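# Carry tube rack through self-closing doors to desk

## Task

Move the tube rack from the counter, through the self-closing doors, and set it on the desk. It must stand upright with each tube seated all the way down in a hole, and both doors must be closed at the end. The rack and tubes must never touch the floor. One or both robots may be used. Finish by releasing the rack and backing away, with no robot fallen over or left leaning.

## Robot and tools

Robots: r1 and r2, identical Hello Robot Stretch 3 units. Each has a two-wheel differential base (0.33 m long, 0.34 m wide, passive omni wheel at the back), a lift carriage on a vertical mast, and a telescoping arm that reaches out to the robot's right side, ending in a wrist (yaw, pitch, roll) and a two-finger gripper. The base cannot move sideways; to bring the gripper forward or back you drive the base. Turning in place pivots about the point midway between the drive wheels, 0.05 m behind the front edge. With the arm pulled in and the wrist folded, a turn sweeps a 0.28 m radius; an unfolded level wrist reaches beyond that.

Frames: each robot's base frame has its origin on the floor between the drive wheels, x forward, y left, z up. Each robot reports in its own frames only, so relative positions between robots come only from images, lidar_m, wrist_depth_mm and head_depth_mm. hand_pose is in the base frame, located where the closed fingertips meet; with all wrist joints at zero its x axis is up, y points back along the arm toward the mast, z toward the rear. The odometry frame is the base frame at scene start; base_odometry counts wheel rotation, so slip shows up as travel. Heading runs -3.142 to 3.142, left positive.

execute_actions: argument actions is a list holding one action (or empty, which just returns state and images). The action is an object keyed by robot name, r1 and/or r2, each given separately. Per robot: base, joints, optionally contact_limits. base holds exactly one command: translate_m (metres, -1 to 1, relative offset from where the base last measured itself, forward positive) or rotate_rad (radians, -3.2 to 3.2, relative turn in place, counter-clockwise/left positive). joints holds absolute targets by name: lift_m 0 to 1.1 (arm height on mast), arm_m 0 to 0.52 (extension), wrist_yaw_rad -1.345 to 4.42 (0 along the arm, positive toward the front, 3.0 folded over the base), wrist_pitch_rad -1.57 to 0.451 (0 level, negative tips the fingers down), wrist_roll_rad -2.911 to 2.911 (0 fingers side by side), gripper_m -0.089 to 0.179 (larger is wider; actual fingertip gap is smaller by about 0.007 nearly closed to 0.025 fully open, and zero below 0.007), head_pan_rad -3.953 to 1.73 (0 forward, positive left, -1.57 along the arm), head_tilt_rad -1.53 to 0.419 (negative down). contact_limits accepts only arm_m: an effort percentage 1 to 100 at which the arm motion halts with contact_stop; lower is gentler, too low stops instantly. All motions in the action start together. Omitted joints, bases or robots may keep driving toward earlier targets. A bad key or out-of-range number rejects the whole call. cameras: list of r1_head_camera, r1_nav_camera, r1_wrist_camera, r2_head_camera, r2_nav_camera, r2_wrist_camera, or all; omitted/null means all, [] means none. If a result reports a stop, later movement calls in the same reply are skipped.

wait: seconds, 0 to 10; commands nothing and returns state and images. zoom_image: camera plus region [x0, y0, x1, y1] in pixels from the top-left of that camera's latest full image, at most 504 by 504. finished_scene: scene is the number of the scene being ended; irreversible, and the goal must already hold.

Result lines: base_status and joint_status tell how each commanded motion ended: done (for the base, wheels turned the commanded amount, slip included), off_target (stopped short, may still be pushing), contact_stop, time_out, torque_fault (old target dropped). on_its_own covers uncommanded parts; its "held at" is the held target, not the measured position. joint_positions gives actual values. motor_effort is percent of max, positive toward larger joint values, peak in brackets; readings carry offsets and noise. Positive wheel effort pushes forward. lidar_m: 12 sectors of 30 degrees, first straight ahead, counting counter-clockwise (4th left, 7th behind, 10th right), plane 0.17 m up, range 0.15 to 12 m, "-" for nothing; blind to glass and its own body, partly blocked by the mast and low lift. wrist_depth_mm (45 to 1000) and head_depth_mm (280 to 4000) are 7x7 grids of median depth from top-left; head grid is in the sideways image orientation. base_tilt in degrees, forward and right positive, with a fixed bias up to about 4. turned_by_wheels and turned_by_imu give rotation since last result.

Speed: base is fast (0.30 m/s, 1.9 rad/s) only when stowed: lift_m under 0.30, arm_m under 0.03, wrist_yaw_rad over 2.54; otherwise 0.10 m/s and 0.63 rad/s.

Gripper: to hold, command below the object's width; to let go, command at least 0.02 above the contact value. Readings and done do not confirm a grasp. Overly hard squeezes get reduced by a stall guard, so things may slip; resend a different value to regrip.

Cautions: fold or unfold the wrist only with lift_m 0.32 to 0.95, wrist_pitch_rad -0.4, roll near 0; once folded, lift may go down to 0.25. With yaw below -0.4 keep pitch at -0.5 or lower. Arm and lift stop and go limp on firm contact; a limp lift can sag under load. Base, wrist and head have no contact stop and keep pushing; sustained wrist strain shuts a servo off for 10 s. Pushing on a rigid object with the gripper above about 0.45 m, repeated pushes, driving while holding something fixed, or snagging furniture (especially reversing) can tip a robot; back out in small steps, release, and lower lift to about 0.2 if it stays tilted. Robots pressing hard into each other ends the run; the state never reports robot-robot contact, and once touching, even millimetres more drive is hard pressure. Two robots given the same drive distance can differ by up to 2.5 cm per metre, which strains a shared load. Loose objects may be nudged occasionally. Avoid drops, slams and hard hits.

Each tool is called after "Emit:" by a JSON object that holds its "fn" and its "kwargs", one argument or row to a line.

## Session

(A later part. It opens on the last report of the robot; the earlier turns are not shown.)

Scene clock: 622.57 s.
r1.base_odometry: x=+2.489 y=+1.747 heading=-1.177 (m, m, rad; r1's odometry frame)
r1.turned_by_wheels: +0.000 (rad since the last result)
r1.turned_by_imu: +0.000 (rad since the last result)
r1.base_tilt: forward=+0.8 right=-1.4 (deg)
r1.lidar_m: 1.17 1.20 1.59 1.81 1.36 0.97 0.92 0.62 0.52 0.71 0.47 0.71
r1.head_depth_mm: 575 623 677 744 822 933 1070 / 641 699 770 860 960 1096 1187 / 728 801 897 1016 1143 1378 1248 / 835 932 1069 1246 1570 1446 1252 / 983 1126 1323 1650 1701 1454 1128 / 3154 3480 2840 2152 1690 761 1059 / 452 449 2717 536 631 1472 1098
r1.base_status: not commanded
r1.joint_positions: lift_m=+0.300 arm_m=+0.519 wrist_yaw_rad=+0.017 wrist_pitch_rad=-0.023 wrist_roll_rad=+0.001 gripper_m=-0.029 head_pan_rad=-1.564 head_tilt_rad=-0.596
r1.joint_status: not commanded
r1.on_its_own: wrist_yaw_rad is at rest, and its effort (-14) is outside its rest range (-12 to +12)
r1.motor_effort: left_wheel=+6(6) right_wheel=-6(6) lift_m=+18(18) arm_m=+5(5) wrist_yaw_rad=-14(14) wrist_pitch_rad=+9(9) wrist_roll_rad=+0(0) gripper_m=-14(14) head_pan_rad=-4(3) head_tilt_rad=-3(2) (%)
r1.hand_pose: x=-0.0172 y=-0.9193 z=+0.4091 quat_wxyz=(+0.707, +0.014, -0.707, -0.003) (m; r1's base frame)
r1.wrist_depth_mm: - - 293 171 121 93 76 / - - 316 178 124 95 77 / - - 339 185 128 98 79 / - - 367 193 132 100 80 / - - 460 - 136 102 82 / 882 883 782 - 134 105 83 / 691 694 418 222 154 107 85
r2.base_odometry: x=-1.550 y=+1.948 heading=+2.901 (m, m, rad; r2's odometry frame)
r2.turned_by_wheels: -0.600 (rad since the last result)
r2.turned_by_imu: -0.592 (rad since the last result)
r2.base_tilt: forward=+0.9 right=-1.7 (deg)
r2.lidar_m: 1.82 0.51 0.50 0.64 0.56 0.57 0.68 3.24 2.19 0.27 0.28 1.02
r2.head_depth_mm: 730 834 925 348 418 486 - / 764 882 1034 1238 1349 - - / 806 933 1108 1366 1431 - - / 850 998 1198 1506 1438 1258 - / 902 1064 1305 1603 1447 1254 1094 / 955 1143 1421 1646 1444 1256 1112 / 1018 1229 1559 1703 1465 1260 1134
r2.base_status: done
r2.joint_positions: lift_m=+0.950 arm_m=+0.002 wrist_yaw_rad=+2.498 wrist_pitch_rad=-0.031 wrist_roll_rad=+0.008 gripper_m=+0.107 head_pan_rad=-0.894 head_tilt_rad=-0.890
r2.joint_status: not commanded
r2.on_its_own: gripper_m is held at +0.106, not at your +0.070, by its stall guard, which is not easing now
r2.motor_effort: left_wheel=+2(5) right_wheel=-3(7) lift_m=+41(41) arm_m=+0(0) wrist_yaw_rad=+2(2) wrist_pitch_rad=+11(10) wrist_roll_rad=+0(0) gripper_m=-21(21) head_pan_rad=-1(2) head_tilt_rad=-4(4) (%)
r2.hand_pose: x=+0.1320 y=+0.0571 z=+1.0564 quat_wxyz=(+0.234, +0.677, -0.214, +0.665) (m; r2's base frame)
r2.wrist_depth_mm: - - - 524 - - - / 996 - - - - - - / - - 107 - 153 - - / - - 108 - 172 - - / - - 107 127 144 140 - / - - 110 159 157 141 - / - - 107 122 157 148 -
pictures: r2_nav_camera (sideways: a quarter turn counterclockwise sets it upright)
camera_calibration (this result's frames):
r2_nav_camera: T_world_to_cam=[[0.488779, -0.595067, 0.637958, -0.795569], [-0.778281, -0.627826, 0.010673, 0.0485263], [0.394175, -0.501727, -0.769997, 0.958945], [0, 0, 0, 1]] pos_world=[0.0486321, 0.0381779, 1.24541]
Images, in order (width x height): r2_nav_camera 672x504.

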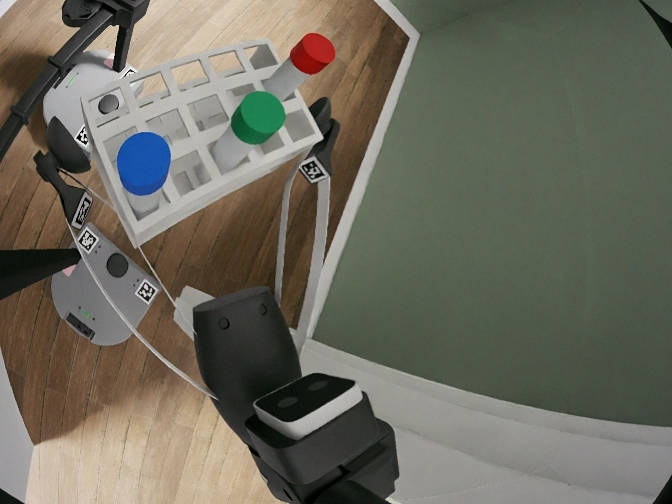

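Emit:
{"fn": "execute_actions", "kwargs": {
  "actions": [
    {"r2":{"base":{"rotate_rad":-0.3}}}
  ],
  "cameras": []
}}

Emit:
{"fn": "execute_actions", "kwargs": {
  "actions": [
    {"r2":{"base":{"translate_m":0.4},"joints":{"head_pan_rad":0,"head_tilt_rad":-0.7}}}
  ],
  "cameras": ["r2_nav_camera"]
}}

Scene clock: 626.60 s.
r1.base_odometry: x=+2.489 y=+1.747 heading=-1.177 (m, m, rad; r1's odometry frame)
r1.turned_by_wheels: +0.000 (rad since the last result)
r1.turned_by_imu: -0.001 (rad since the last result)
r1.base_tilt: forward=+0.7 right=-1.5 (deg)
r1.lidar_m: 1.17 1.20 1.58 1.81 1.37 0.97 0.92 0.61 0.52 0.70 0.43 0.71
r1.head_depth_mm: 578 622 676 744 821 939 1066 / 642 698 774 858 974 1086 1198 / 727 801 893 1016 1141 1371 1250 / 836 938 1067 1245 1570 1442 1249 / 987 1131 1321 1651 1710 1436 1092 / 3161 3445 2808 2165 1730 694 887 / 395 396 2571 489 542 1437 1100
r1.base_status: not commanded
r1.joint_positions: lift_m=+0.300 arm_m=+0.519 wrist_yaw_rad=+0.017 wrist_pitch_rad=-0.023 wrist_roll_rad=+0.001 gripper_m=-0.029 head_pan_rad=-1.564 head_tilt_rad=-0.596
r1.joint_status: not commanded
r1.on_its_own: wrist_yaw_rad is at rest, and its effort (-14) is outside its rest range (-12 to +12)
r1.motor_effort: left_wheel=+6(6) right_wheel=-7(7) lift_m=+18(18) arm_m=+5(4) wrist_yaw_rad=-14(14) wrist_pitch_rad=+9(8) wrist_roll_rad=+0(0) gripper_m=-14(14) head_pan_rad=-4(3) head_tilt_rad=-3(2) (%)
r1.hand_pose: x=-0.0172 y=-0.9193 z=+0.4091 quat_wxyz=(+0.707, +0.014, -0.707, -0.003) (m; r1's base frame)
r1.wrist_depth_mm: - - 293 172 121 93 76 / - - 317 178 124 95 78 / - - 344 187 128 98 79 / - - 371 194 132 100 80 / - - 464 - 136 102 82 / 881 871 786 - 134 105 84 / 697 685 417 222 154 107 85
r2.base_odometry: x=-1.550 y=+1.948 heading=+2.601 (m, m, rad; r2's odometry frame)
r2.turned_by_wheels: -0.300 (rad since the last result)
r2.turned_by_imu: -0.296 (rad since the last result)
r2.base_tilt: forward=+1.0 right=-1.7 (deg)
r2.lidar_m: 1.22 2.27 0.50 1.28 0.58 0.57 0.59 0.82 2.75 0.29 0.27 0.90
r2.head_depth_mm: - - 292 342 466 1282 - / - - 295 348 447 - - / - - 305 370 486 - - / 760 886 1065 1334 1442 1247 - / 772 906 1097 1384 1445 1252 1094 / 790 930 1125 1432 1447 1259 1115 / 806 949 1157 1488 1462 1258 1134
r2.base_status: done
r2.joint_positions: lift_m=+0.950 arm_m=+0.002 wrist_yaw_rad=+2.498 wrist_pitch_rad=-0.031 wrist_roll_rad=+0.008 gripper_m=+0.107 head_pan_rad=-0.894 head_tilt_rad=-0.890
r2.joint_status: not commanded
r2.on_its_own: gripper_m is held at +0.106, not at your +0.070, by its stall guard, which is not easing now
r2.motor_effort: left_wheel=+2(5) right_wheel=-3(6) lift_m=+41(41) arm_m=+0(0) wrist_yaw_rad=+2(1) wrist_pitch_rad=+10(10) wrist_roll_rad=+0(0) gripper_m=-21(20) head_pan_rad=-2(2) head_tilt_rad=-4(4) (%)
r2.hand_pose: x=+0.1320 y=+0.0571 z=+1.0564 quat_wxyz=(+0.234, +0.677, -0.214, +0.665) (m; r2's base frame)
r2.wrist_depth_mm: - - 508 - - - - / - - - - - - - / - - 107 - 153 - - / - - 108 - 172 - - / - - 107 127 145 139 - / - - 109 159 156 141 - / - - 107 122 157 147 -
pictures: none
No camera images: the call's "cameras" was empty. Leave "cameras" out to get every camera's image.

Scene clock: 631.63 s.
r1.base_odometry: x=+2.489 y=+1.747 heading=-1.177 (m, m, rad; r1's odometry frame)
r1.turned_by_wheels: +0.000 (rad since the last result)
r1.turned_by_imu: -0.001 (rad since the last result)
r1.base_tilt: forward=+0.6 right=-1.4 (deg)
r1.lidar_m: 0.36 1.20 1.59 1.81 1.37 0.97 0.92 0.61 0.52 0.70 3.27 0.37
r1.head_depth_mm: 576 622 675 744 819 936 1060 / 644 701 773 860 967 1090 1183 / 727 801 895 1012 1143 1372 1238 / 834 937 1070 1249 1565 1443 1250 / 986 1130 1320 1652 1693 1459 1248 / 3180 3590 2791 2178 1740 1451 1263 / 3245 3572 2825 2143 1751 1454 1259
r1.base_status: not commanded
r1.joint_positions: lift_m=+0.300 arm_m=+0.519 wrist_yaw_rad=+0.017 wrist_pitch_rad=-0.023 wrist_roll_rad=+0.001 gripper_m=-0.029 head_pan_rad=-1.564 head_tilt_rad=-0.596
r1.joint_status: not commanded
r1.on_its_own: wrist_yaw_rad is at rest, and its effort (-14) is outside its rest range (-12 to +12)
r1.motor_effort: left_wheel=+6(6) right_wheel=-6(7) lift_m=+18(18) arm_m=+5(5) wrist_yaw_rad=-14(14) wrist_pitch_rad=+9(9) wrist_roll_rad=+0(0) gripper_m=-14(14) head_pan_rad=-4(3) head_tilt_rad=-2(2) (%)
r1.hand_pose: x=-0.0172 y=-0.9193 z=+0.4091 quat_wxyz=(+0.707, +0.014, -0.707, -0.003) (m; r1's base frame)
r1.wrist_depth_mm: - - 296 172 121 94 76 / - - 314 178 124 96 77 / - - 339 186 128 98 79 / - - 371 193 132 100 80 / - - 459 - 136 102 82 / 895 885 785 - 135 105 84 / 695 687 418 221 154 107 85
r2.base_odometry: x=-1.893 y=+2.153 heading=+2.601 (m, m, rad; r2's odometry frame)
r2.turned_by_wheels: +0.000 (rad since the last result)
r2.turned_by_imu: -0.620 (rad since the last result)
r2.base_tilt: forward=+0.8 right=-1.7 (deg)
r2.lidar_m: 0.70 0.88 1.86 2.06 0.50 0.50 0.84 0.85 1.10 0.21 0.24 0.54
r2.head_depth_mm: 535 595 668 763 892 1069 1151 / 560 624 705 813 958 1136 1161 / 585 657 748 868 1025 1264 1141 / 613 692 793 929 1115 - - / 645 732 846 1004 1166 - - / 678 778 909 1091 1351 1409 - / 717 828 976 1202 1522 1401 1170
r2.base_status: done
r2.joint_positions: lift_m=+0.950 arm_m=+0.002 wrist_yaw_rad=+2.491 wrist_pitch_rad=-0.031 wrist_roll_rad=+0.008 gripper_m=+0.107 head_pan_rad=-0.007 head_tilt_rad=-0.703
r2.joint_status: all done
r2.on_its_own: gripper_m is held at +0.106, not at your +0.070, by its stall guard, which is not easing now
r2.motor_effort: left_wheel=+0(6) right_wheel=+9(18) lift_m=+41(41) arm_m=+0(1) wrist_yaw_rad=+7(13) wrist_pitch_rad=+10(10) wrist_roll_rad=+0(0) gripper_m=-20(21) head_pan_rad=+2(33) head_tilt_rad=+1(12) (%)
r2.hand_pose: x=+0.1334 y=+0.0560 z=+1.0565 quat_wxyz=(+0.236, +0.676, -0.216, +0.664) (m; r2's base frame)
r2.wrist_depth_mm: - - - - - 820 591 / - - - - - 819 595 / - - 107 - 153 811 610 / - - 107 - 174 840 617 / - - 107 128 145 140 612 / - - 109 160 157 141 578 / - - 108 122 157 148 658
pictures: r2_nav_camera (sideways: a quarter turn counterclockwise sets it upright)
camera_calibration (this result's frames):
r2_nav_camera: T_world_to_cam=[[0.638452, 0.00424079, 0.76965, -0.968101], [-0.00652989, -0.999919, 0.0109264, 0.0434861], [0.769634, -0.0120017, -0.638373, 0.785466], [0, 0, 0, 1]] pos_world=[0.0138496, 0.057015, 1.24604]
Images, in order (width x height): r2_nav_camera 672x504.

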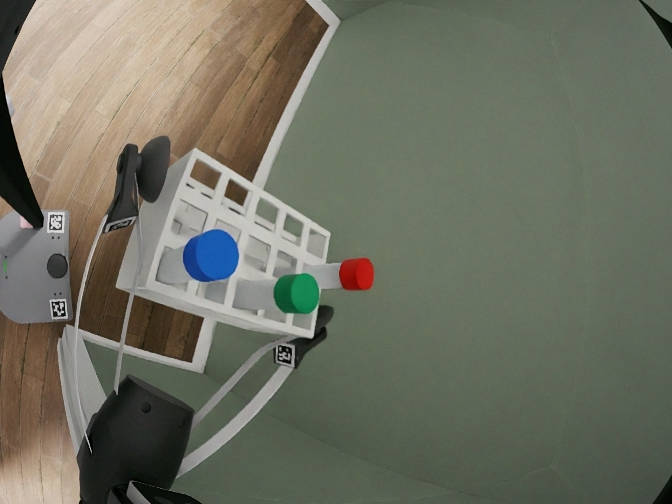

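Emit:
{"fn": "execute_actions", "kwargs": {
  "actions": [
    {"r2":{"base":{"rotate_rad":0.25}}}
  ],
  "cameras": []
}}

Emit:
{"fn": "execute_actions", "kwargs": {
  "actions": [
    {"r2":{"base":{"translate_m":0.3}}}
  ],
  "cameras": ["r2_nav_camera"]
}}

Scene clock: 636.73 s.
r1.base_odometry: x=+2.489 y=+1.747 heading=-1.177 (m, m, rad; r1's odometry frame)
r1.turned_by_wheels: +0.000 (rad since the last result)
r1.turned_by_imu: -0.001 (rad since the last result)
r1.base_tilt: forward=+0.8 right=-1.4 (deg)
r1.lidar_m: 1.17 1.20 1.59 1.81 1.37 0.96 0.92 0.61 0.52 0.70 3.28 0.34
r1.head_depth_mm: 577 625 675 746 824 934 1065 / 642 704 768 860 966 1086 1189 / 725 803 895 1012 1145 1368 1236 / 835 934 1073 1243 1565 1435 1238 / 984 1127 1317 1654 1723 1446 1248 / 3209 3577 2807 2145 1727 1453 1261 / 3223 3550 2827 2148 1728 1451 1254
r1.base_status: not commanded
r1.joint_positions: lift_m=+0.300 arm_m=+0.519 wrist_yaw_rad=+0.017 wrist_pitch_rad=-0.023 wrist_roll_rad=+0.001 gripper_m=-0.029 head_pan_rad=-1.564 head_tilt_rad=-0.596
r1.joint_status: not commanded
r1.on_its_own: wrist_yaw_rad is at rest, and its effort (-14) is outside its rest range (-12 to +12)
r1.motor_effort: left_wheel=+6(6) right_wheel=-7(6) lift_m=+18(18) arm_m=+5(5) wrist_yaw_rad=-14(14) wrist_pitch_rad=+9(9) wrist_roll_rad=+0(0) gripper_m=-14(13) head_pan_rad=-4(3) head_tilt_rad=-3(2) (%)
r1.hand_pose: x=-0.0172 y=-0.9193 z=+0.4091 quat_wxyz=(+0.707, +0.014, -0.707, -0.003) (m; r1's base frame)
r1.wrist_depth_mm: - - 295 171 121 93 76 / - - 316 178 124 95 77 / - - 339 186 128 97 79 / - - 368 194 132 100 80 / - - 464 - 136 102 82 / 903 882 788 - 134 105 84 / 694 693 416 222 154 108 85
r2.base_odometry: x=-1.893 y=+2.153 heading=+2.850 (m, m, rad; r2's odometry frame)
r2.turned_by_wheels: +0.249 (rad since the last result)
r2.turned_by_imu: +0.105 (rad since the last result)
r2.base_tilt: forward=+0.9 right=-1.7 (deg)
r2.lidar_m: 0.73 0.99 2.04 2.00 0.48 0.83 0.81 0.85 3.46 0.22 0.25 0.71
r2.head_depth_mm: 568 629 704 800 927 1098 1160 / 599 667 753 859 1010 1200 1162 / 634 711 810 936 1094 - 1145 / 673 761 874 1025 1227 - - / 719 818 950 1133 1309 - - / 769 885 1040 1262 1535 1405 - / 828 960 1149 1434 1629 1406 1183
r2.base_status: done
r2.joint_positions: lift_m=+0.950 arm_m=+0.002 wrist_yaw_rad=+2.481 wrist_pitch_rad=-0.031 wrist_roll_rad=+0.008 gripper_m=+0.107 head_pan_rad=-0.007 head_tilt_rad=-0.703
r2.joint_status: not commanded
r2.on_its_own: gripper_m is held at +0.106, not at your +0.070, by its stall guard, which is not easing now; wrist_yaw_rad is at rest, and its effort (+14) is outside its rest range (-12 to +12)
r2.motor_effort: left_wheel=-2(6) right_wheel=+18(19) lift_m=+41(41) arm_m=+1(0) wrist_yaw_rad=+14(15) wrist_pitch_rad=+10(10) wrist_roll_rad=+0(0) gripper_m=-20(20) head_pan_rad=+2(3) head_tilt_rad=+1(1) (%)
r2.hand_pose: x=+0.1354 y=+0.0545 z=+1.0565 quat_wxyz=(+0.239, +0.675, -0.220, +0.663) (m; r2's base frame)
r2.wrist_depth_mm: - - - - - 940 678 / - - - - - 953 672 / - - 108 - 153 984 676 / - - 108 - 174 961 667 / - - 107 127 145 139 693 / - - 110 159 156 141 633 / - - 107 122 157 148 731
pictures: none
No camera images: the call's "cameras" was empty. Leave "cameras" out to get every camera's image.

Scene clock: 640.73 s.
r1.base_odometry: x=+2.489 y=+1.747 heading=-1.177 (m, m, rad; r1's odometry frame)
r1.turned_by_wheels: +0.000 (rad since the last result)
r1.turned_by_imu: -0.001 (rad since the last result)
r1.base_tilt: forward=+0.8 right=-1.5 (deg)
r1.lidar_m: 0.59 1.20 1.59 1.81 1.37 0.96 0.92 0.61 0.52 0.70 3.27 0.63
r1.head_depth_mm: 577 622 675 740 821 936 1065 / 641 703 768 859 967 1087 1191 / 726 800 893 1012 1143 1381 1232 / 835 938 1070 1233 1556 1442 1250 / 979 1132 1330 1648 1708 1444 1256 / 3185 3610 2770 2152 1756 1455 1257 / 3183 3596 2814 2170 1730 1462 1266
r1.base_status: not commanded
r1.joint_positions: lift_m=+0.300 arm_m=+0.519 wrist_yaw_rad=+0.017 wrist_pitch_rad=-0.023 wrist_roll_rad=+0.001 gripper_m=-0.029 head_pan_rad=-1.564 head_tilt_rad=-0.596
r1.joint_status: not commanded
r1.on_its_own: wrist_yaw_rad is at rest, and its effort (-14) is outside its rest range (-12 to +12)
r1.motor_effort: left_wheel=+6(6) right_wheel=-6(6) lift_m=+19(18) arm_m=+5(5) wrist_yaw_rad=-14(14) wrist_pitch_rad=+9(9) wrist_roll_rad=+0(0) gripper_m=-14(14) head_pan_rad=-4(3) head_tilt_rad=-2(3) (%)
r1.hand_pose: x=-0.0172 y=-0.9193 z=+0.4091 quat_wxyz=(+0.707, +0.014, -0.707, -0.003) (m; r1's base frame)
r1.wrist_depth_mm: - - 294 171 121 93 76 / - - 318 178 124 95 77 / - - 341 186 128 98 79 / - - 370 194 132 100 80 / - - 460 - 136 102 82 / 895 864 791 - 134 105 83 / 699 687 417 222 153 108 85
r2.base_odometry: x=-2.180 y=+2.240 heading=+2.850 (m, m, rad; r2's odometry frame)
r2.turned_by_wheels: +0.000 (rad since the last result)
r2.turned_by_imu: -0.843 (rad since the last result)
r2.base_tilt: forward=+1.0 right=-1.7 (deg)
r2.lidar_m: 0.37 0.55 0.61 0.97 2.03 1.89 0.62 0.96 0.96 0.20 0.19 0.23
r2.head_depth_mm: 294 304 323 347 374 407 450 / 340 366 397 434 479 523 591 / 422 465 516 580 649 749 925 / 452 509 583 681 813 - - / 439 492 560 651 753 - - / 426 476 540 624 721 865 - / 414 462 521 598 702 829 1003
r2.base_status: done
r2.joint_positions: lift_m=+0.950 arm_m=+0.002 wrist_yaw_rad=+2.501 wrist_pitch_rad=-0.031 wrist_roll_rad=+0.008 gripper_m=+0.107 head_pan_rad=-0.007 head_tilt_rad=-0.703
r2.joint_status: not commanded
r2.on_its_own: gripper_m is held at +0.106, not at your +0.070, by its stall guard, which is not easing now
r2.motor_effort: left_wheel=+1(8) right_wheel=+8(20) lift_m=+41(40) arm_m=+0(0) wrist_yaw_rad=-1(15) wrist_pitch_rad=+10(10) wrist_roll_rad=+0(0) gripper_m=-21(21) head_pan_rad=+3(4) head_tilt_rad=+1(1) (%)
r2.hand_pose: x=+0.1313 y=+0.0576 z=+1.0565 quat_wxyz=(+0.233, +0.677, -0.213, +0.665) (m; r2's base frame)
r2.wrist_depth_mm: - - 768 606 520 441 389 / - - 796 635 514 456 401 / - - 106 653 157 462 401 / - - 108 665 173 473 418 / - - 107 120 144 140 426 / - - 109 151 156 142 420 / - - 107 120 158 148 455
pictures: r2_nav_camera (sideways: a quarter turn counterclockwise sets it upright)
camera_calibration (this result's frames):
r2_nav_camera: T_world_to_cam=[[0.638282, 0.00435569, 0.76979, -0.968283], [-0.00635412, -0.99992, 0.0109264, 0.043485], [0.769776, -0.0118655, -0.638204, 0.785244], [0, 0, 0, 1]] pos_world=[0.0138517, 0.0570163, 1.24605]
Images, in order (width x height): r2_nav_camera 672x504.

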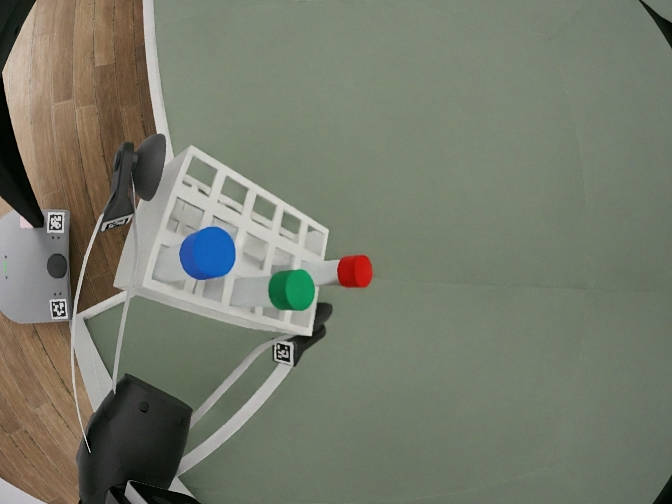

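Emit:
{"fn": "execute_actions", "kwargs": {
  "actions": [
    {"r2":{"base":{"rotate_rad":0.5}}}
  ],
  "cameras": ["r2_nav_camera","r1_nav_camera"]
}}

Scene clock: 648.03 s.
r1.base_odometry: x=+2.489 y=+1.747 heading=-1.177 (m, m, rad; r1's odometry frame)
r1.turned_by_wheels: +0.000 (rad since the last result)
r1.turned_by_imu: -0.001 (rad since the last result)
r1.base_tilt: forward=+0.8 right=-1.4 (deg)
r1.lidar_m: 0.52 1.20 1.59 1.81 1.37 0.96 0.92 0.61 0.52 0.70 3.26 0.58
r1.head_depth_mm: 575 623 679 741 827 934 1069 / 641 700 771 855 967 1081 1190 / 728 802 895 1012 1136 1382 1248 / 835 938 1069 1239 1560 1442 1240 / 990 1131 1320 1651 1708 1457 1249 / 3170 3595 2737 2148 1745 1453 1263 / 3202 3599 2838 2152 1720 1468 1261
r1.base_status: not commanded
r1.joint_positions: lift_m=+0.300 arm_m=+0.519 wrist_yaw_rad=+0.017 wrist_pitch_rad=-0.023 wrist_roll_rad=+0.001 gripper_m=-0.029 head_pan_rad=-1.564 head_tilt_rad=-0.596
r1.joint_status: not commanded
r1.on_its_own: wrist_yaw_rad is at rest, and its effort (-14) is outside its rest range (-12 to +12)
r1.motor_effort: left_wheel=+6(5) right_wheel=-7(6) lift_m=+17(18) arm_m=+4(5) wrist_yaw_rad=-14(14) wrist_pitch_rad=+8(9) wrist_roll_rad=+0(0) gripper_m=-14(14) head_pan_rad=-4(3) head_tilt_rad=-3(2) (%)
r1.hand_pose: x=-0.0172 y=-0.9193 z=+0.4091 quat_wxyz=(+0.707, +0.014, -0.707, -0.003) (m; r1's base frame)
r1.wrist_depth_mm: - - 292 171 121 93 76 / - - 313 179 124 95 77 / - - 341 186 128 98 79 / - - 370 194 132 100 80 / - - 464 - 136 102 82 / 897 878 788 - 135 105 84 / 684 690 414 222 154 107 85
r2.base_odometry: x=-2.180 y=+2.240 heading=-2.934 (m, m, rad; r2's odometry frame)
r2.turned_by_wheels: +0.499 (rad since the last result)
r2.turned_by_imu: +0.233 (rad since the last result)
r2.base_tilt: forward=+0.9 right=-1.6 (deg)
r2.lidar_m: 0.59 0.60 0.76 1.64 2.05 0.59 0.58 0.93 0.95 0.20 0.21 0.28
r2.head_depth_mm: 468 515 534 548 563 579 594 / 472 533 611 699 806 842 880 / 469 528 605 710 853 1168 1151 / 466 525 601 704 847 - - / 462 521 597 699 793 - - / 460 518 593 690 809 994 - / 457 514 588 685 821 988 1160
r2.base_status: done
r2.joint_positions: lift_m=+0.950 arm_m=+0.002 wrist_yaw_rad=+2.489 wrist_pitch_rad=-0.031 wrist_roll_rad=+0.008 gripper_m=+0.107 head_pan_rad=-0.007 head_tilt_rad=-0.703
r2.joint_status: not commanded
r2.on_its_own: gripper_m is held at +0.106, not at your +0.070, by its stall guard, which is not easing now
r2.motor_effort: left_wheel=-2(6) right_wheel=+18(20) lift_m=+40(41) arm_m=+0(0) wrist_yaw_rad=+9(8) wrist_pitch_rad=+10(10) wrist_roll_rad=+0(0) gripper_m=-21(20) head_pan_rad=+2(3) head_tilt_rad=+1(1) (%)
r2.hand_pose: x=+0.1339 y=+0.0557 z=+1.0565 quat_wxyz=(+0.237, +0.676, -0.217, +0.664) (m; r2's base frame)
r2.wrist_depth_mm: - - - 793 616 489 415 / - - - 797 615 498 423 / - - 107 837 157 512 425 / - - 108 873 174 519 426 / - - 107 120 145 140 445 / - - 110 152 156 141 430 / - - 108 121 157 147 474
pictures: r1_nav_camera (sideways: a quarter turn counterclockwise sets it upright), r2_nav_camera (sideways: a quarter turn counterclockwise sets it upright)
camera_calibration (this result's frames):
r1_nav_camera: T_world_to_cam=[[-0.0514332, -0.589813, 0.8059, -1.00349], [-0.998354, 0.0508786, -0.0264793, 0.0878739], [-0.0253853, -0.805935, -0.591459, 0.725784], [0, 0, 0, 1]] pos_world=[0.0545408, -0.0114069, 1.24031]
r2_nav_camera: T_world_to_cam=[[0.638282, 0.00435566, 0.76979, -0.968283], [-0.00635416, -0.99992, 0.0109264, 0.043485], [0.769776, -0.0118655, -0.638204, 0.785244], [0, 0, 0, 1]] pos_world=[0.0138517, 0.0570163, 1.24605]
Images, in order (width x height): r1_nav_camera 672x504, r2_nav_camera 672x504.

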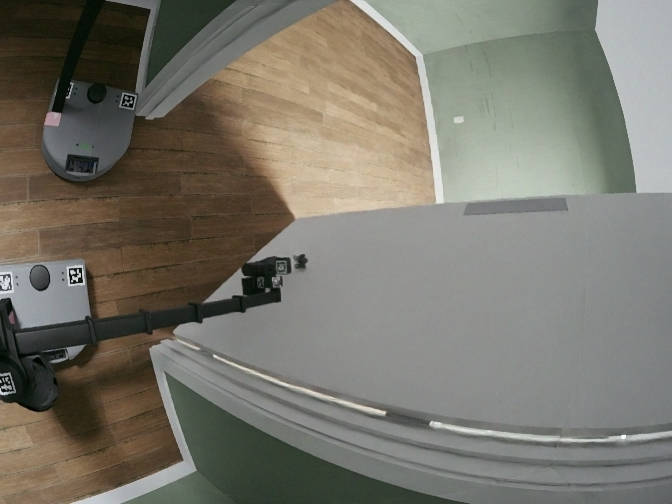

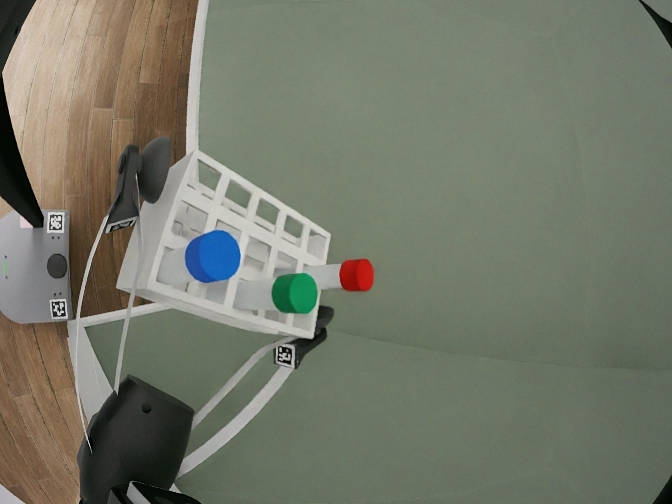

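Emit:
{"fn": "execute_actions", "kwargs": {
  "actions": [
    {"r1":{"joints":{"arm_m":0.0}},"r2":{"base":{"rotate_rad":0.8}}}
  ],
  "cameras": ["r1_nav_camera"]
}}

Scene clock: 656.10 s.
r1.base_odometry: x=+2.489 y=+1.747 heading=-1.177 (m, m, rad; r1's odometry frame)
r1.turned_by_wheels: +0.000 (rad since the last result)
r1.turned_by_imu: -0.002 (rad since the last result)
r1.base_tilt: forward=+0.7 right=-1.5 (deg)
r1.lidar_m: 0.40 1.20 1.59 1.81 1.37 0.96 0.92 0.61 0.51 0.49 0.50 0.52
r1.head_depth_mm: 410 455 514 588 688 829 1014 / 408 452 510 583 683 820 1026 / 405 450 507 579 676 810 998 / 403 446 503 573 666 799 993 / 400 444 498 570 663 794 983 / 399 440 495 565 658 782 970 / 395 439 491 558 650 772 951
r1.base_status: not commanded
r1.joint_positions: lift_m=+0.300 arm_m=+0.000 wrist_yaw_rad=+0.002 wrist_pitch_rad=-0.023 wrist_roll_rad=+0.001 gripper_m=-0.029 head_pan_rad=-1.564 head_tilt_rad=-0.596
r1.joint_status: all done
r1.motor_effort: left_wheel=+0(6) right_wheel=+0(6) lift_m=+18(18) arm_m=-6(6) wrist_yaw_rad=-2(14) wrist_pitch_rad=+8(9) wrist_roll_rad=+0(0) gripper_m=-13(13) head_pan_rad=-4(4) head_tilt_rad=-3(2) (%)
r1.hand_pose: x=-0.0210 y=-0.4010 z=+0.4091 quat_wxyz=(+0.707, +0.009, -0.707, -0.008) (m; r1's base frame)
r1.wrist_depth_mm: 216 220 224 228 233 238 243 / 224 227 231 238 240 247 253 / 231 237 240 245 251 257 264 / 240 244 250 256 261 267 274 / 249 254 259 - 272 279 287 / 259 264 268 - 284 291 299 / 269 277 284 288 297 303 310
r2.base_odometry: x=-2.180 y=+2.240 heading=-2.134 (m, m, rad; r2's odometry frame)
r2.turned_by_wheels: +0.799 (rad since the last result)
r2.turned_by_imu: +0.359 (rad since the last result)
r2.base_tilt: forward=+0.9 right=-1.7 (deg)
r2.lidar_m: 0.66 0.76 1.31 2.02 0.65 0.52 0.59 0.34 0.29 0.21 0.23 0.42
r2.head_depth_mm: 503 561 635 731 859 1033 1067 / 519 580 657 762 905 1085 1161 / 534 599 685 796 936 1212 1154 / 552 620 711 835 1003 - - / 567 643 741 876 1006 - - / 586 669 774 919 1128 1354 - / 606 693 809 973 1215 1376 1182
r2.base_status: done
r2.joint_positions: lift_m=+0.950 arm_m=+0.002 wrist_yaw_rad=+2.485 wrist_pitch_rad=-0.031 wrist_roll_rad=+0.008 gripper_m=+0.107 head_pan_rad=-0.007 head_tilt_rad=-0.703
r2.joint_status: not commanded
r2.on_its_own: gripper_m is held at +0.106, not at your +0.070, by its stall guard, which is not easing now
r2.motor_effort: left_wheel=-2(5) right_wheel=+18(18) lift_m=+41(40) arm_m=+0(0) wrist_yaw_rad=+11(13) wrist_pitch_rad=+10(11) wrist_roll_rad=+0(0) gripper_m=-20(20) head_pan_rad=+2(3) head_tilt_rad=+1(1) (%)
r2.hand_pose: x=+0.1345 y=+0.0551 z=+1.0565 quat_wxyz=(+0.238, +0.675, -0.218, +0.663) (m; r2's base frame)
r2.wrist_depth_mm: - - - - 945 653 511 / - - - - 934 675 519 / - - 107 - 156 676 523 / - - 108 - 174 688 529 / - - 107 121 145 139 542 / - - 110 151 157 142 509 / - - 108 121 158 148 574
pictures: r1_nav_camera (sideways: a quarter turn counterclockwise sets it upright)
camera_calibration (this result's frames):
r1_nav_camera: T_world_to_cam=[[-0.0514333, -0.589813, 0.8059, -1.00349], [-0.998354, 0.0508787, -0.0264793, 0.0878739], [-0.0253853, -0.805935, -0.591459, 0.725784], [0, 0, 0, 1]] pos_world=[0.0545408, -0.0114069, 1.24031]
Images, in order (width x height): r1_nav_camera 672x504.

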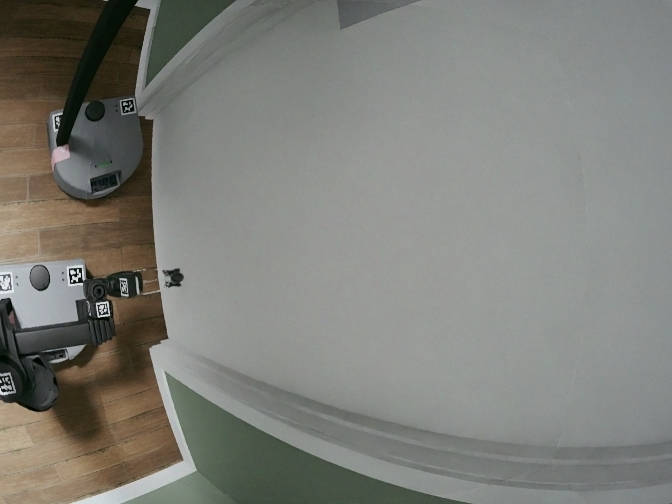

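Emit:
{"fn": "execute_actions", "kwargs": {
  "actions": [
    {"r1":{"base":{"translate_m":-0.3},"joints":{"wrist_yaw_rad":3.0,"wrist_pitch_rad":-0.4,"lift_m":0.4}},"r2":{"base":{"translate_m":0.25}}}
  ],
  "cameras": []
}}

Emit:
{"fn": "execute_actions", "kwargs": {
  "actions": [
    {"r2":{"base":{"rotate_rad":0.8}}}
  ],
  "cameras": ["r2_nav_camera"]
}}

Scene clock: 663.57 s.
r1.base_odometry: x=+2.374 y=+2.024 heading=-1.177 (m, m, rad; r1's odometry frame)
r1.turned_by_wheels: +0.000 (rad since the last result)
r1.turned_by_imu: -0.004 (rad since the last result)
r1.base_tilt: forward=+0.7 right=-1.4 (deg)
r1.lidar_m: 0.93 1.51 1.89 1.79 0.93 0.65 0.62 0.63 0.45 0.41 0.52 0.68
r1.head_depth_mm: 350 390 439 503 588 708 886 / 340 381 429 496 581 701 876 / 334 371 417 477 555 670 835 / 395 441 497 572 659 813 1018 / 413 457 513 588 682 818 1010 / 410 454 510 580 678 805 1002 / 408 452 507 575 668 797 986
r1.base_status: done
r1.joint_positions: lift_m=+0.400 arm_m=+0.000 wrist_yaw_rad=+2.997 wrist_pitch_rad=-0.412 wrist_roll_rad=+0.001 gripper_m=-0.029 head_pan_rad=-1.564 head_tilt_rad=-0.596
r1.joint_status: all done
r1.motor_effort: left_wheel=+0(5) right_wheel=+0(2) lift_m=+36(38) arm_m=-6(6) wrist_yaw_rad=+2(3) wrist_pitch_rad=+5(8) wrist_roll_rad=+0(0) gripper_m=-13(13) head_pan_rad=-3(4) head_tilt_rad=-2(3) (%)
r1.hand_pose: x=+0.0112 y=+0.0775 z=+0.4136 quat_wxyz=(+0.195, +0.701, +0.094, +0.680) (m; r1's base frame)
r1.wrist_depth_mm: 974 - - - - - - / 997 - - - - - - / - - - - - - - / 882 884 910 900 888 906 885 / 748 736 765 - 753 732 736 / 629 636 - - 632 632 627 / 553 553 - 556 546 548 547
r2.base_odometry: x=-2.314 y=+2.028 heading=-2.134 (m, m, rad; r2's odometry frame)
r2.turned_by_wheels: +0.000 (rad since the last result)
r2.turned_by_imu: -0.717 (rad since the last result)
r2.base_tilt: forward=+0.8 right=-1.7 (deg)
r2.lidar_m: 0.30 0.53 0.55 0.79 2.06 2.12 0.94 0.91 0.38 0.19 0.19 0.21
r2.head_depth_mm: - - - 295 314 348 393 / - 293 311 344 385 432 503 / 309 340 380 432 492 589 724 / 376 426 491 580 724 - - / 434 487 555 641 743 - - / 417 465 525 602 693 821 - / 401 444 499 568 660 770 915
r2.base_status: done
r2.joint_positions: lift_m=+0.950 arm_m=+0.002 wrist_yaw_rad=+2.500 wrist_pitch_rad=-0.031 wrist_roll_rad=+0.008 gripper_m=+0.107 head_pan_rad=-0.007 head_tilt_rad=-0.703
r2.joint_status: not commanded
r2.on_its_own: gripper_m is held at +0.106, not at your +0.070, by its stall guard, which is not easing now
r2.motor_effort: left_wheel=+1(8) right_wheel=+11(20) lift_m=+41(41) arm_m=+0(1) wrist_yaw_rad=+0(11) wrist_pitch_rad=+10(10) wrist_roll_rad=+0(0) gripper_m=-21(20) head_pan_rad=+3(3) head_tilt_rad=+1(1) (%)
r2.hand_pose: x=+0.1315 y=+0.0574 z=+1.0565 quat_wxyz=(+0.233, +0.677, -0.213, +0.665) (m; r2's base frame)
r2.wrist_depth_mm: 990 770 647 548 484 427 382 / - 812 658 580 495 443 391 / - 874 106 591 153 449 397 / - 894 108 596 174 460 417 / - 984 107 121 145 140 420 / - - 110 159 157 141 352 / - - 107 121 156 147 451
pictures: none
No camera images: the call's "cameras" was empty. Leave "cameras" out to get every camera's image.

Scene clock: 665.83 s.
r1.base_odometry: x=+2.374 y=+2.024 heading=-1.177 (m, m, rad; r1's odometry frame)
r1.turned_by_wheels: +0.000 (rad since the last result)
r1.turned_by_imu: -0.001 (rad since the last result)
r1.base_tilt: forward=+0.8 right=-1.4 (deg)
r1.lidar_m: 0.81 1.50 1.90 1.79 0.93 0.65 0.62 0.64 0.45 0.41 0.52 0.69
r1.head_depth_mm: 350 389 439 502 588 707 889 / 340 380 428 495 581 702 876 / 334 371 417 476 557 670 835 / 394 439 498 567 660 814 1024 / 412 458 514 587 685 819 1011 / 410 455 511 579 677 807 998 / 409 452 507 575 670 794 982
r1.base_status: not commanded
r1.joint_positions: lift_m=+0.400 arm_m=+0.000 wrist_yaw_rad=+2.997 wrist_pitch_rad=-0.412 wrist_roll_rad=+0.001 gripper_m=-0.029 head_pan_rad=-1.564 head_tilt_rad=-0.596
r1.joint_status: not commanded
r1.motor_effort: left_wheel=+0(0) right_wheel=+1(0) lift_m=+36(36) arm_m=-6(6) wrist_yaw_rad=+2(2) wrist_pitch_rad=+5(5) wrist_roll_rad=+0(0) gripper_m=-12(12) head_pan_rad=-4(4) head_tilt_rad=-2(2) (%)
r1.hand_pose: x=+0.0112 y=+0.0775 z=+0.4136 quat_wxyz=(+0.195, +0.701, +0.094, +0.680) (m; r1's base frame)
r1.wrist_depth_mm: 970 - - - - - - / 987 - - - - - - / - - - - - - - / 875 888 890 908 895 900 890 / 731 736 760 - 739 738 742 / 642 632 - - 627 636 631 / 546 552 - 560 549 546 541
r2.base_odometry: x=-2.314 y=+2.028 heading=-1.335 (m, m, rad; r2's odometry frame)
r2.turned_by_wheels: +0.800 (rad since the last result)
r2.turned_by_imu: +0.371 (rad since the last result)
r2.base_tilt: forward=+1.0 right=-1.7 (deg)
r2.lidar_m: 0.59 0.60 0.77 1.72 2.05 0.99 0.87 0.47 0.32 0.21 0.21 0.29
r2.head_depth_mm: 474 519 560 574 587 600 617 / 470 531 609 708 813 880 916 / 468 527 607 709 843 1170 1154 / 466 526 603 704 849 - - / 464 522 598 699 794 - - / 461 519 594 693 820 1005 - / 459 517 591 688 827 998 1181
r2.base_status: done
r2.joint_positions: lift_m=+0.950 arm_m=+0.002 wrist_yaw_rad=+2.487 wrist_pitch_rad=-0.031 wrist_roll_rad=+0.008 gripper_m=+0.107 head_pan_rad=-0.007 head_tilt_rad=-0.703
r2.joint_status: not commanded
r2.on_its_own: gripper_m is held at +0.106, not at your +0.070, by its stall guard, which is not easing now
r2.motor_effort: left_wheel=-2(5) right_wheel=+18(19) lift_m=+41(41) arm_m=+0(0) wrist_yaw_rad=+10(10) wrist_pitch_rad=+10(10) wrist_roll_rad=+0(0) gripper_m=-21(20) head_pan_rad=+2(3) head_tilt_rad=+1(1) (%)
r2.hand_pose: x=+0.1341 y=+0.0555 z=+1.0565 quat_wxyz=(+0.237, +0.675, -0.217, +0.664) (m; r2's base frame)
r2.wrist_depth_mm: - - - 780 609 493 408 / - - - 822 623 507 422 / - - 107 855 156 511 426 / - - 108 869 173 527 437 / - - 107 120 145 139 435 / - - 110 151 157 141 429 / - - 107 121 157 148 475
pictures: r2_nav_camera (sideways: a quarter turn counterclockwise sets it upright)
camera_calibration (this result's frames):
r2_nav_camera: T_world_to_cam=[[0.638248, 0.0043618, 0.769818, -0.96832], [-0.00634539, -0.99992, 0.0109264, 0.0434849], [0.769805, -0.0118586, -0.638169, 0.7852], [0, 0, 0, 1]] pos_world=[0.0138537, 0.0570164, 1.24605]
Images, in order (width x height): r2_nav_camera 672x504.

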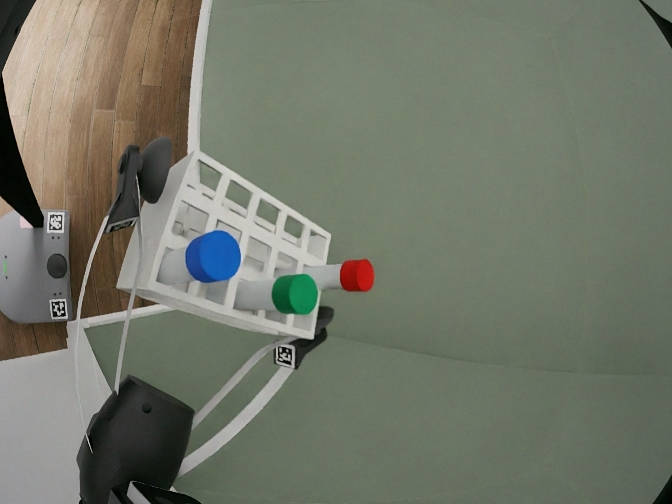

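Emit:
{"fn": "execute_actions", "kwargs": {
  "actions": [
    {"r2":{"base":{"translate_m":-0.2}}}
  ],
  "cameras": []
}}

Emit:
{"fn": "execute_actions", "kwargs": {
  "actions": [
    {"r2":{"base":{"rotate_rad":0.6},"joints":{"head_pan_rad":-1.4,"head_tilt_rad":-1.1}}}
  ],
  "cameras": ["r2_nav_camera"]
}}

Scene clock: 672.67 s.
r1.base_odometry: x=+2.374 y=+2.024 heading=-1.177 (m, m, rad; r1's odometry frame)
r1.turned_by_wheels: +0.000 (rad since the last result)
r1.turned_by_imu: -0.001 (rad since the last result)
r1.base_tilt: forward=+0.7 right=-1.5 (deg)
r1.lidar_m: 0.61 1.51 1.89 1.79 0.93 0.65 0.62 0.64 0.45 0.41 0.52 0.69
r1.head_depth_mm: 350 389 439 503 588 708 892 / 341 380 430 497 581 700 878 / 334 371 417 477 556 670 833 / 394 440 497 570 659 813 1018 / 413 457 515 586 683 817 1014 / 412 455 511 583 677 804 1000 / 409 453 506 579 669 796 983
r1.base_status: not commanded
r1.joint_positions: lift_m=+0.400 arm_m=+0.000 wrist_yaw_rad=+2.997 wrist_pitch_rad=-0.412 wrist_roll_rad=+0.001 gripper_m=-0.029 head_pan_rad=-1.564 head_tilt_rad=-0.596
r1.joint_status: not commanded
r1.motor_effort: left_wheel=+0(0) right_wheel=+1(0) lift_m=+36(36) arm_m=-6(6) wrist_yaw_rad=+3(3) wrist_pitch_rad=+5(5) wrist_roll_rad=+0(0) gripper_m=-12(13) head_pan_rad=-4(4) head_tilt_rad=-3(2) (%)
r1.hand_pose: x=+0.0112 y=+0.0775 z=+0.4136 quat_wxyz=(+0.195, +0.701, +0.094, +0.680) (m; r1's base frame)
r1.wrist_depth_mm: 992 - - - - - - / - - - - - - - / - - - - - - - / 886 886 889 892 919 888 898 / 746 741 752 - 734 749 737 / 637 623 - - 630 634 625 / 550 553 - 562 554 550 551
r2.base_odometry: x=-2.360 y=+2.223 heading=-1.335 (m, m, rad; r2's odometry frame)
r2.turned_by_wheels: +0.000 (rad since the last result)
r2.turned_by_imu: -0.001 (rad since the last result)
r2.base_tilt: forward=+1.0 right=-1.7 (deg)
r2.lidar_m: 0.69 0.80 1.03 2.00 2.03 0.80 0.68 0.50 0.34 0.32 0.31 0.30
r2.head_depth_mm: 581 592 606 620 633 651 662 / 643 725 803 898 930 957 993 / 639 723 827 970 1169 1296 1150 / 637 717 823 965 1161 - - / 634 715 817 954 1094 - - / 632 710 812 947 1113 1352 - / 627 706 808 943 1129 1313 -
r2.base_status: done
r2.joint_positions: lift_m=+0.950 arm_m=+0.002 wrist_yaw_rad=+2.498 wrist_pitch_rad=-0.031 wrist_roll_rad=+0.008 gripper_m=+0.107 head_pan_rad=-0.007 head_tilt_rad=-0.703
r2.joint_status: not commanded
r2.on_its_own: gripper_m is held at +0.106, not at your +0.070, by its stall guard, which is not easing now
r2.motor_effort: left_wheel=+0(5) right_wheel=+1(14) lift_m=+41(40) arm_m=+0(1) wrist_yaw_rad=+2(10) wrist_pitch_rad=+10(10) wrist_roll_rad=+0(0) gripper_m=-20(20) head_pan_rad=+2(2) head_tilt_rad=+1(1) (%)
r2.hand_pose: x=+0.1320 y=+0.0571 z=+1.0565 quat_wxyz=(+0.234, +0.677, -0.214, +0.665) (m; r2's base frame)
r2.wrist_depth_mm: - - - - 817 668 570 / - - - - 838 683 569 / - - 106 - 157 697 568 / - - 108 - 173 705 604 / - - 107 121 145 140 604 / - - 109 151 157 141 590 / - - 108 120 158 147 657
pictures: none
No camera images: the call's "cameras" was empty. Leave "cameras" out to get every camera's image.

Scene clock: 674.60 s.
r1.base_odometry: x=+2.374 y=+2.024 heading=-1.177 (m, m, rad; r1's odometry frame)
r1.turned_by_wheels: +0.000 (rad since the last result)
r1.turned_by_imu: +0.000 (rad since the last result)
r1.base_tilt: forward=+0.8 right=-1.5 (deg)
r1.lidar_m: 0.55 1.50 1.89 1.79 0.93 0.65 0.62 0.63 0.45 0.41 0.52 0.68
r1.head_depth_mm: 350 390 439 502 588 709 889 / 341 381 430 496 582 700 877 / 334 370 417 478 557 671 831 / 396 440 498 569 658 820 1027 / 412 458 514 586 682 822 1005 / 411 455 510 581 676 811 996 / 409 452 507 579 671 798 987
r1.base_status: not commanded
r1.joint_positions: lift_m=+0.400 arm_m=+0.000 wrist_yaw_rad=+2.997 wrist_pitch_rad=-0.412 wrist_roll_rad=+0.001 gripper_m=-0.029 head_pan_rad=-1.564 head_tilt_rad=-0.596
r1.joint_status: not commanded
r1.motor_effort: left_wheel=+0(0) right_wheel=+1(0) lift_m=+36(36) arm_m=-6(6) wrist_yaw_rad=+2(2) wrist_pitch_rad=+4(5) wrist_roll_rad=+0(0) gripper_m=-13(13) head_pan_rad=-4(4) head_tilt_rad=-2(2) (%)
r1.hand_pose: x=+0.0112 y=+0.0775 z=+0.4136 quat_wxyz=(+0.195, +0.701, +0.094, +0.680) (m; r1's base frame)
r1.wrist_depth_mm: 990 - - - - - - / - - - - - - - / - - - - - - - / 906 888 901 896 889 900 885 / 751 751 758 - 736 738 734 / 641 635 - - 637 634 629 / 552 551 - 562 543 551 550
r2.base_odometry: x=-2.360 y=+2.223 heading=-0.735 (m, m, rad; r2's odometry frame)
r2.turned_by_wheels: +0.600 (rad since the last result)
r2.turned_by_imu: +0.592 (rad since the last result)
r2.base_tilt: forward=+1.0 right=-1.7 (deg)
r2.lidar_m: 0.81 1.10 2.00 1.89 0.68 0.68 0.46 0.33 0.32 0.30 0.31 0.79
r2.head_depth_mm: 300 345 - - 690 996 1081 / 308 366 - - 886 1171 - / 296 351 - 638 - - - / 289 330 422 580 - - 1101 / 314 395 536 744 - - 1081 / 359 467 664 1144 1335 - 1097 / 412 561 874 1276 1332 1207 1104
r2.base_status: done
r2.joint_positions: lift_m=+0.950 arm_m=+0.002 wrist_yaw_rad=+2.498 wrist_pitch_rad=-0.031 wrist_roll_rad=+0.008 gripper_m=+0.107 head_pan_rad=-1.393 head_tilt_rad=-1.086
r2.joint_status: all done
r2.on_its_own: gripper_m is held at +0.106, not at your +0.070, by its stall guard, which is not easing now
r2.motor_effort: left_wheel=-1(4) right_wheel=+3(6) lift_m=+41(41) arm_m=+0(1) wrist_yaw_rad=+1(2) wrist_pitch_rad=+11(10) wrist_roll_rad=+0(0) gripper_m=-21(21) head_pan_rad=-2(29) head_tilt_rad=-5(24) (%)
r2.hand_pose: x=+0.1320 y=+0.0571 z=+1.0565 quat_wxyz=(+0.234, +0.677, -0.214, +0.665) (m; r2's base frame)
r2.wrist_depth_mm: - - - - - - 760 / - - - - - - 761 / - - 107 - 154 - 778 / - - 108 - 173 - 795 / - - 107 122 145 140 779 / - - 109 159 156 141 718 / - - 107 120 157 148 836
pictures: r2_nav_camera (sideways: a quarter turn counterclockwise sets it upright)
camera_calibration (this result's frames):
r2_nav_camera: T_world_to_cam=[[0.164214, -0.864297, 0.475421, -0.581841], [-0.983371, -0.181333, 0.0100063, 0.050648], [0.0775612, -0.469158, -0.879702, 1.10349], [0, 0, 0, 1]] pos_world=[0.0597642, 0.024011, 1.24685]
Images, in order (width x height): r2_nav_camera 672x504.

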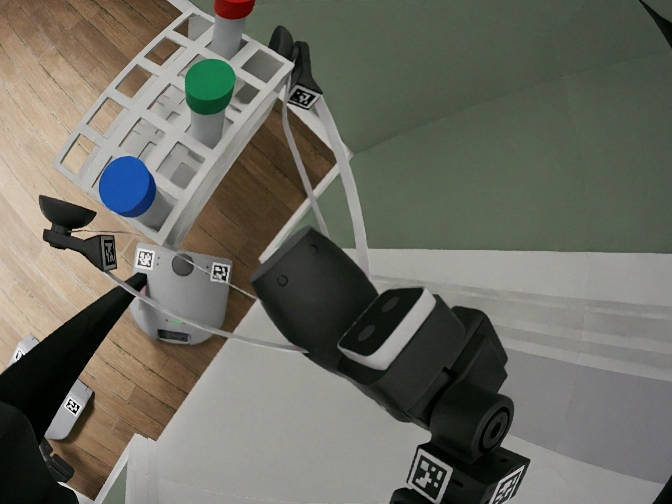

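Emit:
{"fn": "execute_actions", "kwargs": {
  "actions": [
    {"r2":{"base":{"rotate_rad":0.4}}}
  ],
  "cameras": []
}}

Emit:
{"fn": "execute_actions", "kwargs": {
  "actions": [
    {"r2":{"base":{"translate_m":0.3},"joints":{"head_pan_rad":0,"head_tilt_rad":-0.5}}}
  ],
  "cameras": ["r2_nav_camera"]
}}

Scene clock: 679.33 s.
r1.base_odometry: x=+2.374 y=+2.024 heading=-1.177 (m, m, rad; r1's odometry frame)
r1.turned_by_wheels: +0.000 (rad since the last result)
r1.turned_by_imu: -0.001 (rad since the last result)
r1.base_tilt: forward=+0.8 right=-1.5 (deg)
r1.lidar_m: 0.54 1.51 1.89 1.79 0.93 0.65 0.62 0.64 0.45 0.42 0.52 0.55
r1.head_depth_mm: 351 389 438 502 589 708 890 / 340 381 429 498 582 698 874 / 334 371 417 477 557 670 836 / 395 438 497 569 660 811 1020 / 414 457 515 587 682 817 1015 / 410 455 510 581 675 803 999 / 408 452 507 578 671 795 985
r1.base_status: not commanded
r1.joint_positions: lift_m=+0.400 arm_m=+0.000 wrist_yaw_rad=+2.997 wrist_pitch_rad=-0.412 wrist_roll_rad=+0.001 gripper_m=-0.029 head_pan_rad=-1.564 head_tilt_rad=-0.596
r1.joint_status: not commanded
r1.motor_effort: left_wheel=+0(0) right_wheel=+1(1) lift_m=+36(36) arm_m=-6(6) wrist_yaw_rad=+3(2) wrist_pitch_rad=+5(5) wrist_roll_rad=+0(0) gripper_m=-13(13) head_pan_rad=-4(3) head_tilt_rad=-3(2) (%)
r1.hand_pose: x=+0.0112 y=+0.0775 z=+0.4136 quat_wxyz=(+0.195, +0.701, +0.094, +0.680) (m; r1's base frame)
r1.wrist_depth_mm: 994 - - - - - - / - - - - - - - / 991 - - - - - - / 885 891 901 891 908 895 891 / 743 748 762 - 729 753 739 / 625 637 - - 626 633 621 / 552 553 - 565 552 553 545
r2.base_odometry: x=-2.360 y=+2.223 heading=-0.335 (m, m, rad; r2's odometry frame)
r2.turned_by_wheels: +0.400 (rad since the last result)
r2.turned_by_imu: +0.394 (rad since the last result)
r2.base_tilt: forward=+1.1 right=-1.6 (deg)
r2.lidar_m: 0.99 1.99 2.02 0.80 0.80 0.53 0.35 0.32 0.32 0.31 0.61 0.80
r2.head_depth_mm: 304 325 - - 739 919 1060 / 358 403 - - 969 1180 - / 430 509 - 858 - - - / 537 662 908 1178 - - 1098 / 711 887 1148 1413 - - 1082 / 734 870 1077 1377 1330 - 1094 / 700 827 1003 1284 1331 1204 1106
r2.base_status: done
r2.joint_positions: lift_m=+0.950 arm_m=+0.002 wrist_yaw_rad=+2.498 wrist_pitch_rad=-0.031 wrist_roll_rad=+0.008 gripper_m=+0.107 head_pan_rad=-1.393 head_tilt_rad=-1.086
r2.joint_status: not commanded
r2.on_its_own: gripper_m is held at +0.106, not at your +0.070, by its stall guard, which is not easing now
r2.motor_effort: left_wheel=-1(4) right_wheel=+2(6) lift_m=+41(41) arm_m=+0(0) wrist_yaw_rad=+2(1) wrist_pitch_rad=+11(10) wrist_roll_rad=+0(0) gripper_m=-21(20) head_pan_rad=-4(3) head_tilt_rad=-6(5) (%)
r2.hand_pose: x=+0.1320 y=+0.0571 z=+1.0565 quat_wxyz=(+0.234, +0.677, -0.214, +0.665) (m; r2's base frame)
r2.wrist_depth_mm: - - - - - - - / - - - - - - - / - - 106 - 154 - - / - - 107 - 174 - - / - - 107 121 144 139 - / - - 109 159 157 141 - / - - 107 121 157 148 -
pictures: none
No camera images: the call's "cameras" was empty. Leave "cameras" out to get every camera's image.

Scene clock: 683.30 s.
r1.base_odometry: x=+2.374 y=+2.024 heading=-1.177 (m, m, rad; r1's odometry frame)
r1.turned_by_wheels: +0.000 (rad since the last result)
r1.turned_by_imu: -0.001 (rad since the last result)
r1.base_tilt: forward=+0.8 right=-1.6 (deg)
r1.lidar_m: 0.70 1.51 1.89 1.78 0.93 0.65 0.62 0.64 0.45 0.42 0.52 0.69
r1.head_depth_mm: 350 389 437 503 587 707 893 / 340 381 428 498 580 699 877 / 334 371 416 478 557 672 833 / 395 439 497 570 657 814 1024 / 412 458 515 588 682 815 1011 / 411 456 509 582 678 806 1001 / 408 452 507 577 672 798 988
r1.base_status: not commanded
r1.joint_positions: lift_m=+0.400 arm_m=+0.000 wrist_yaw_rad=+2.997 wrist_pitch_rad=-0.412 wrist_roll_rad=+0.001 gripper_m=-0.029 head_pan_rad=-1.564 head_tilt_rad=-0.596
r1.joint_status: not commanded
r1.motor_effort: left_wheel=+0(0) right_wheel=+1(0) lift_m=+36(37) arm_m=-6(6) wrist_yaw_rad=+2(2) wrist_pitch_rad=+5(5) wrist_roll_rad=+0(0) gripper_m=-12(12) head_pan_rad=-4(4) head_tilt_rad=-2(2) (%)
r1.hand_pose: x=+0.0112 y=+0.0775 z=+0.4136 quat_wxyz=(+0.195, +0.701, +0.094, +0.680) (m; r1's base frame)
r1.wrist_depth_mm: 974 - - - - - - / - - - - - - - / - - - - - - - / 899 886 890 902 906 898 909 / 733 746 742 - 736 746 739 / 631 629 - - 628 638 627 / 553 548 - 559 541 547 548
r2.base_odometry: x=-2.077 y=+2.124 heading=-0.335 (m, m, rad; r2's odometry frame)
r2.turned_by_wheels: +0.000 (rad since the last result)
r2.turned_by_imu: +0.001 (rad since the last result)
r2.base_tilt: forward=+1.0 right=-1.6 (deg)
r2.lidar_m: 0.76 1.57 1.78 1.63 0.83 0.92 0.60 0.46 0.47 0.60 0.60 0.61
r2.head_depth_mm: 594 634 675 724 781 848 928 / 662 709 762 827 898 986 1087 / 743 804 873 954 1057 1186 1220 / 848 925 1017 1135 1284 1429 - / 986 1096 1228 1401 1627 1597 - / 1181 1339 1544 1834 1927 1616 1285 / 1437 1587 1731 1887 1962 1576 1281
r2.base_status: done
r2.joint_positions: lift_m=+0.950 arm_m=+0.002 wrist_yaw_rad=+2.498 wrist_pitch_rad=-0.031 wrist_roll_rad=+0.008 gripper_m=+0.107 head_pan_rad=-0.007 head_tilt_rad=-0.507
r2.joint_status: all done
r2.on_its_own: gripper_m is held at +0.106, not at your +0.070, by its stall guard, which is not easing now
r2.motor_effort: left_wheel=-2(3) right_wheel=+2(6) lift_m=+41(41) arm_m=+0(1) wrist_yaw_rad=+2(2) wrist_pitch_rad=+11(10) wrist_roll_rad=+0(0) gripper_m=-21(20) head_pan_rad=+3(31) head_tilt_rad=+2(23) (%)
r2.hand_pose: x=+0.1320 y=+0.0571 z=+1.0565 quat_wxyz=(+0.234, +0.677, -0.214, +0.665) (m; r2's base frame)
r2.wrist_depth_mm: - - - - - - - / - - - - - - - / - - 106 - 153 - - / - - 108 - 174 - - / - - 107 121 145 139 - / - - 109 159 156 141 896 / - - 107 121 158 147 -
pictures: r2_nav_camera (sideways: a quarter turn counterclockwise sets it upright)
camera_calibration (this result's frames):
r2_nav_camera: T_world_to_cam=[[0.47598, 0.00521217, 0.879441, -1.11026], [-0.00897495, -0.999902, 0.0107836, 0.0436841], [0.87941, -0.0130257, -0.475886, 0.573399], [0, 0, 0, 1]] pos_world=[0.024599, 0.0569356, 1.24881]
Images, in order (width x height): r2_nav_camera 672x504.

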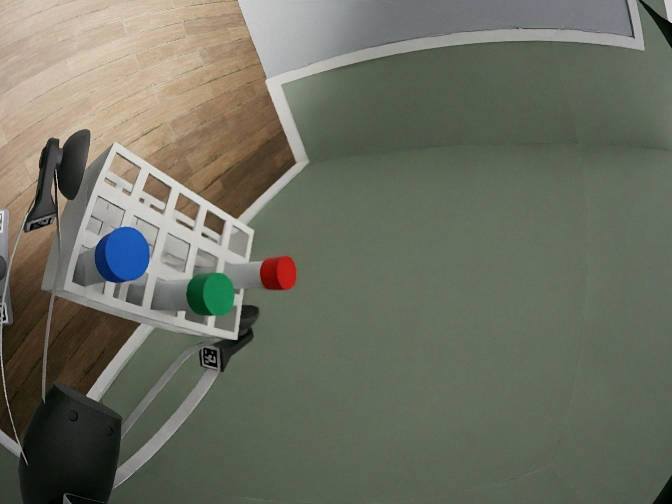

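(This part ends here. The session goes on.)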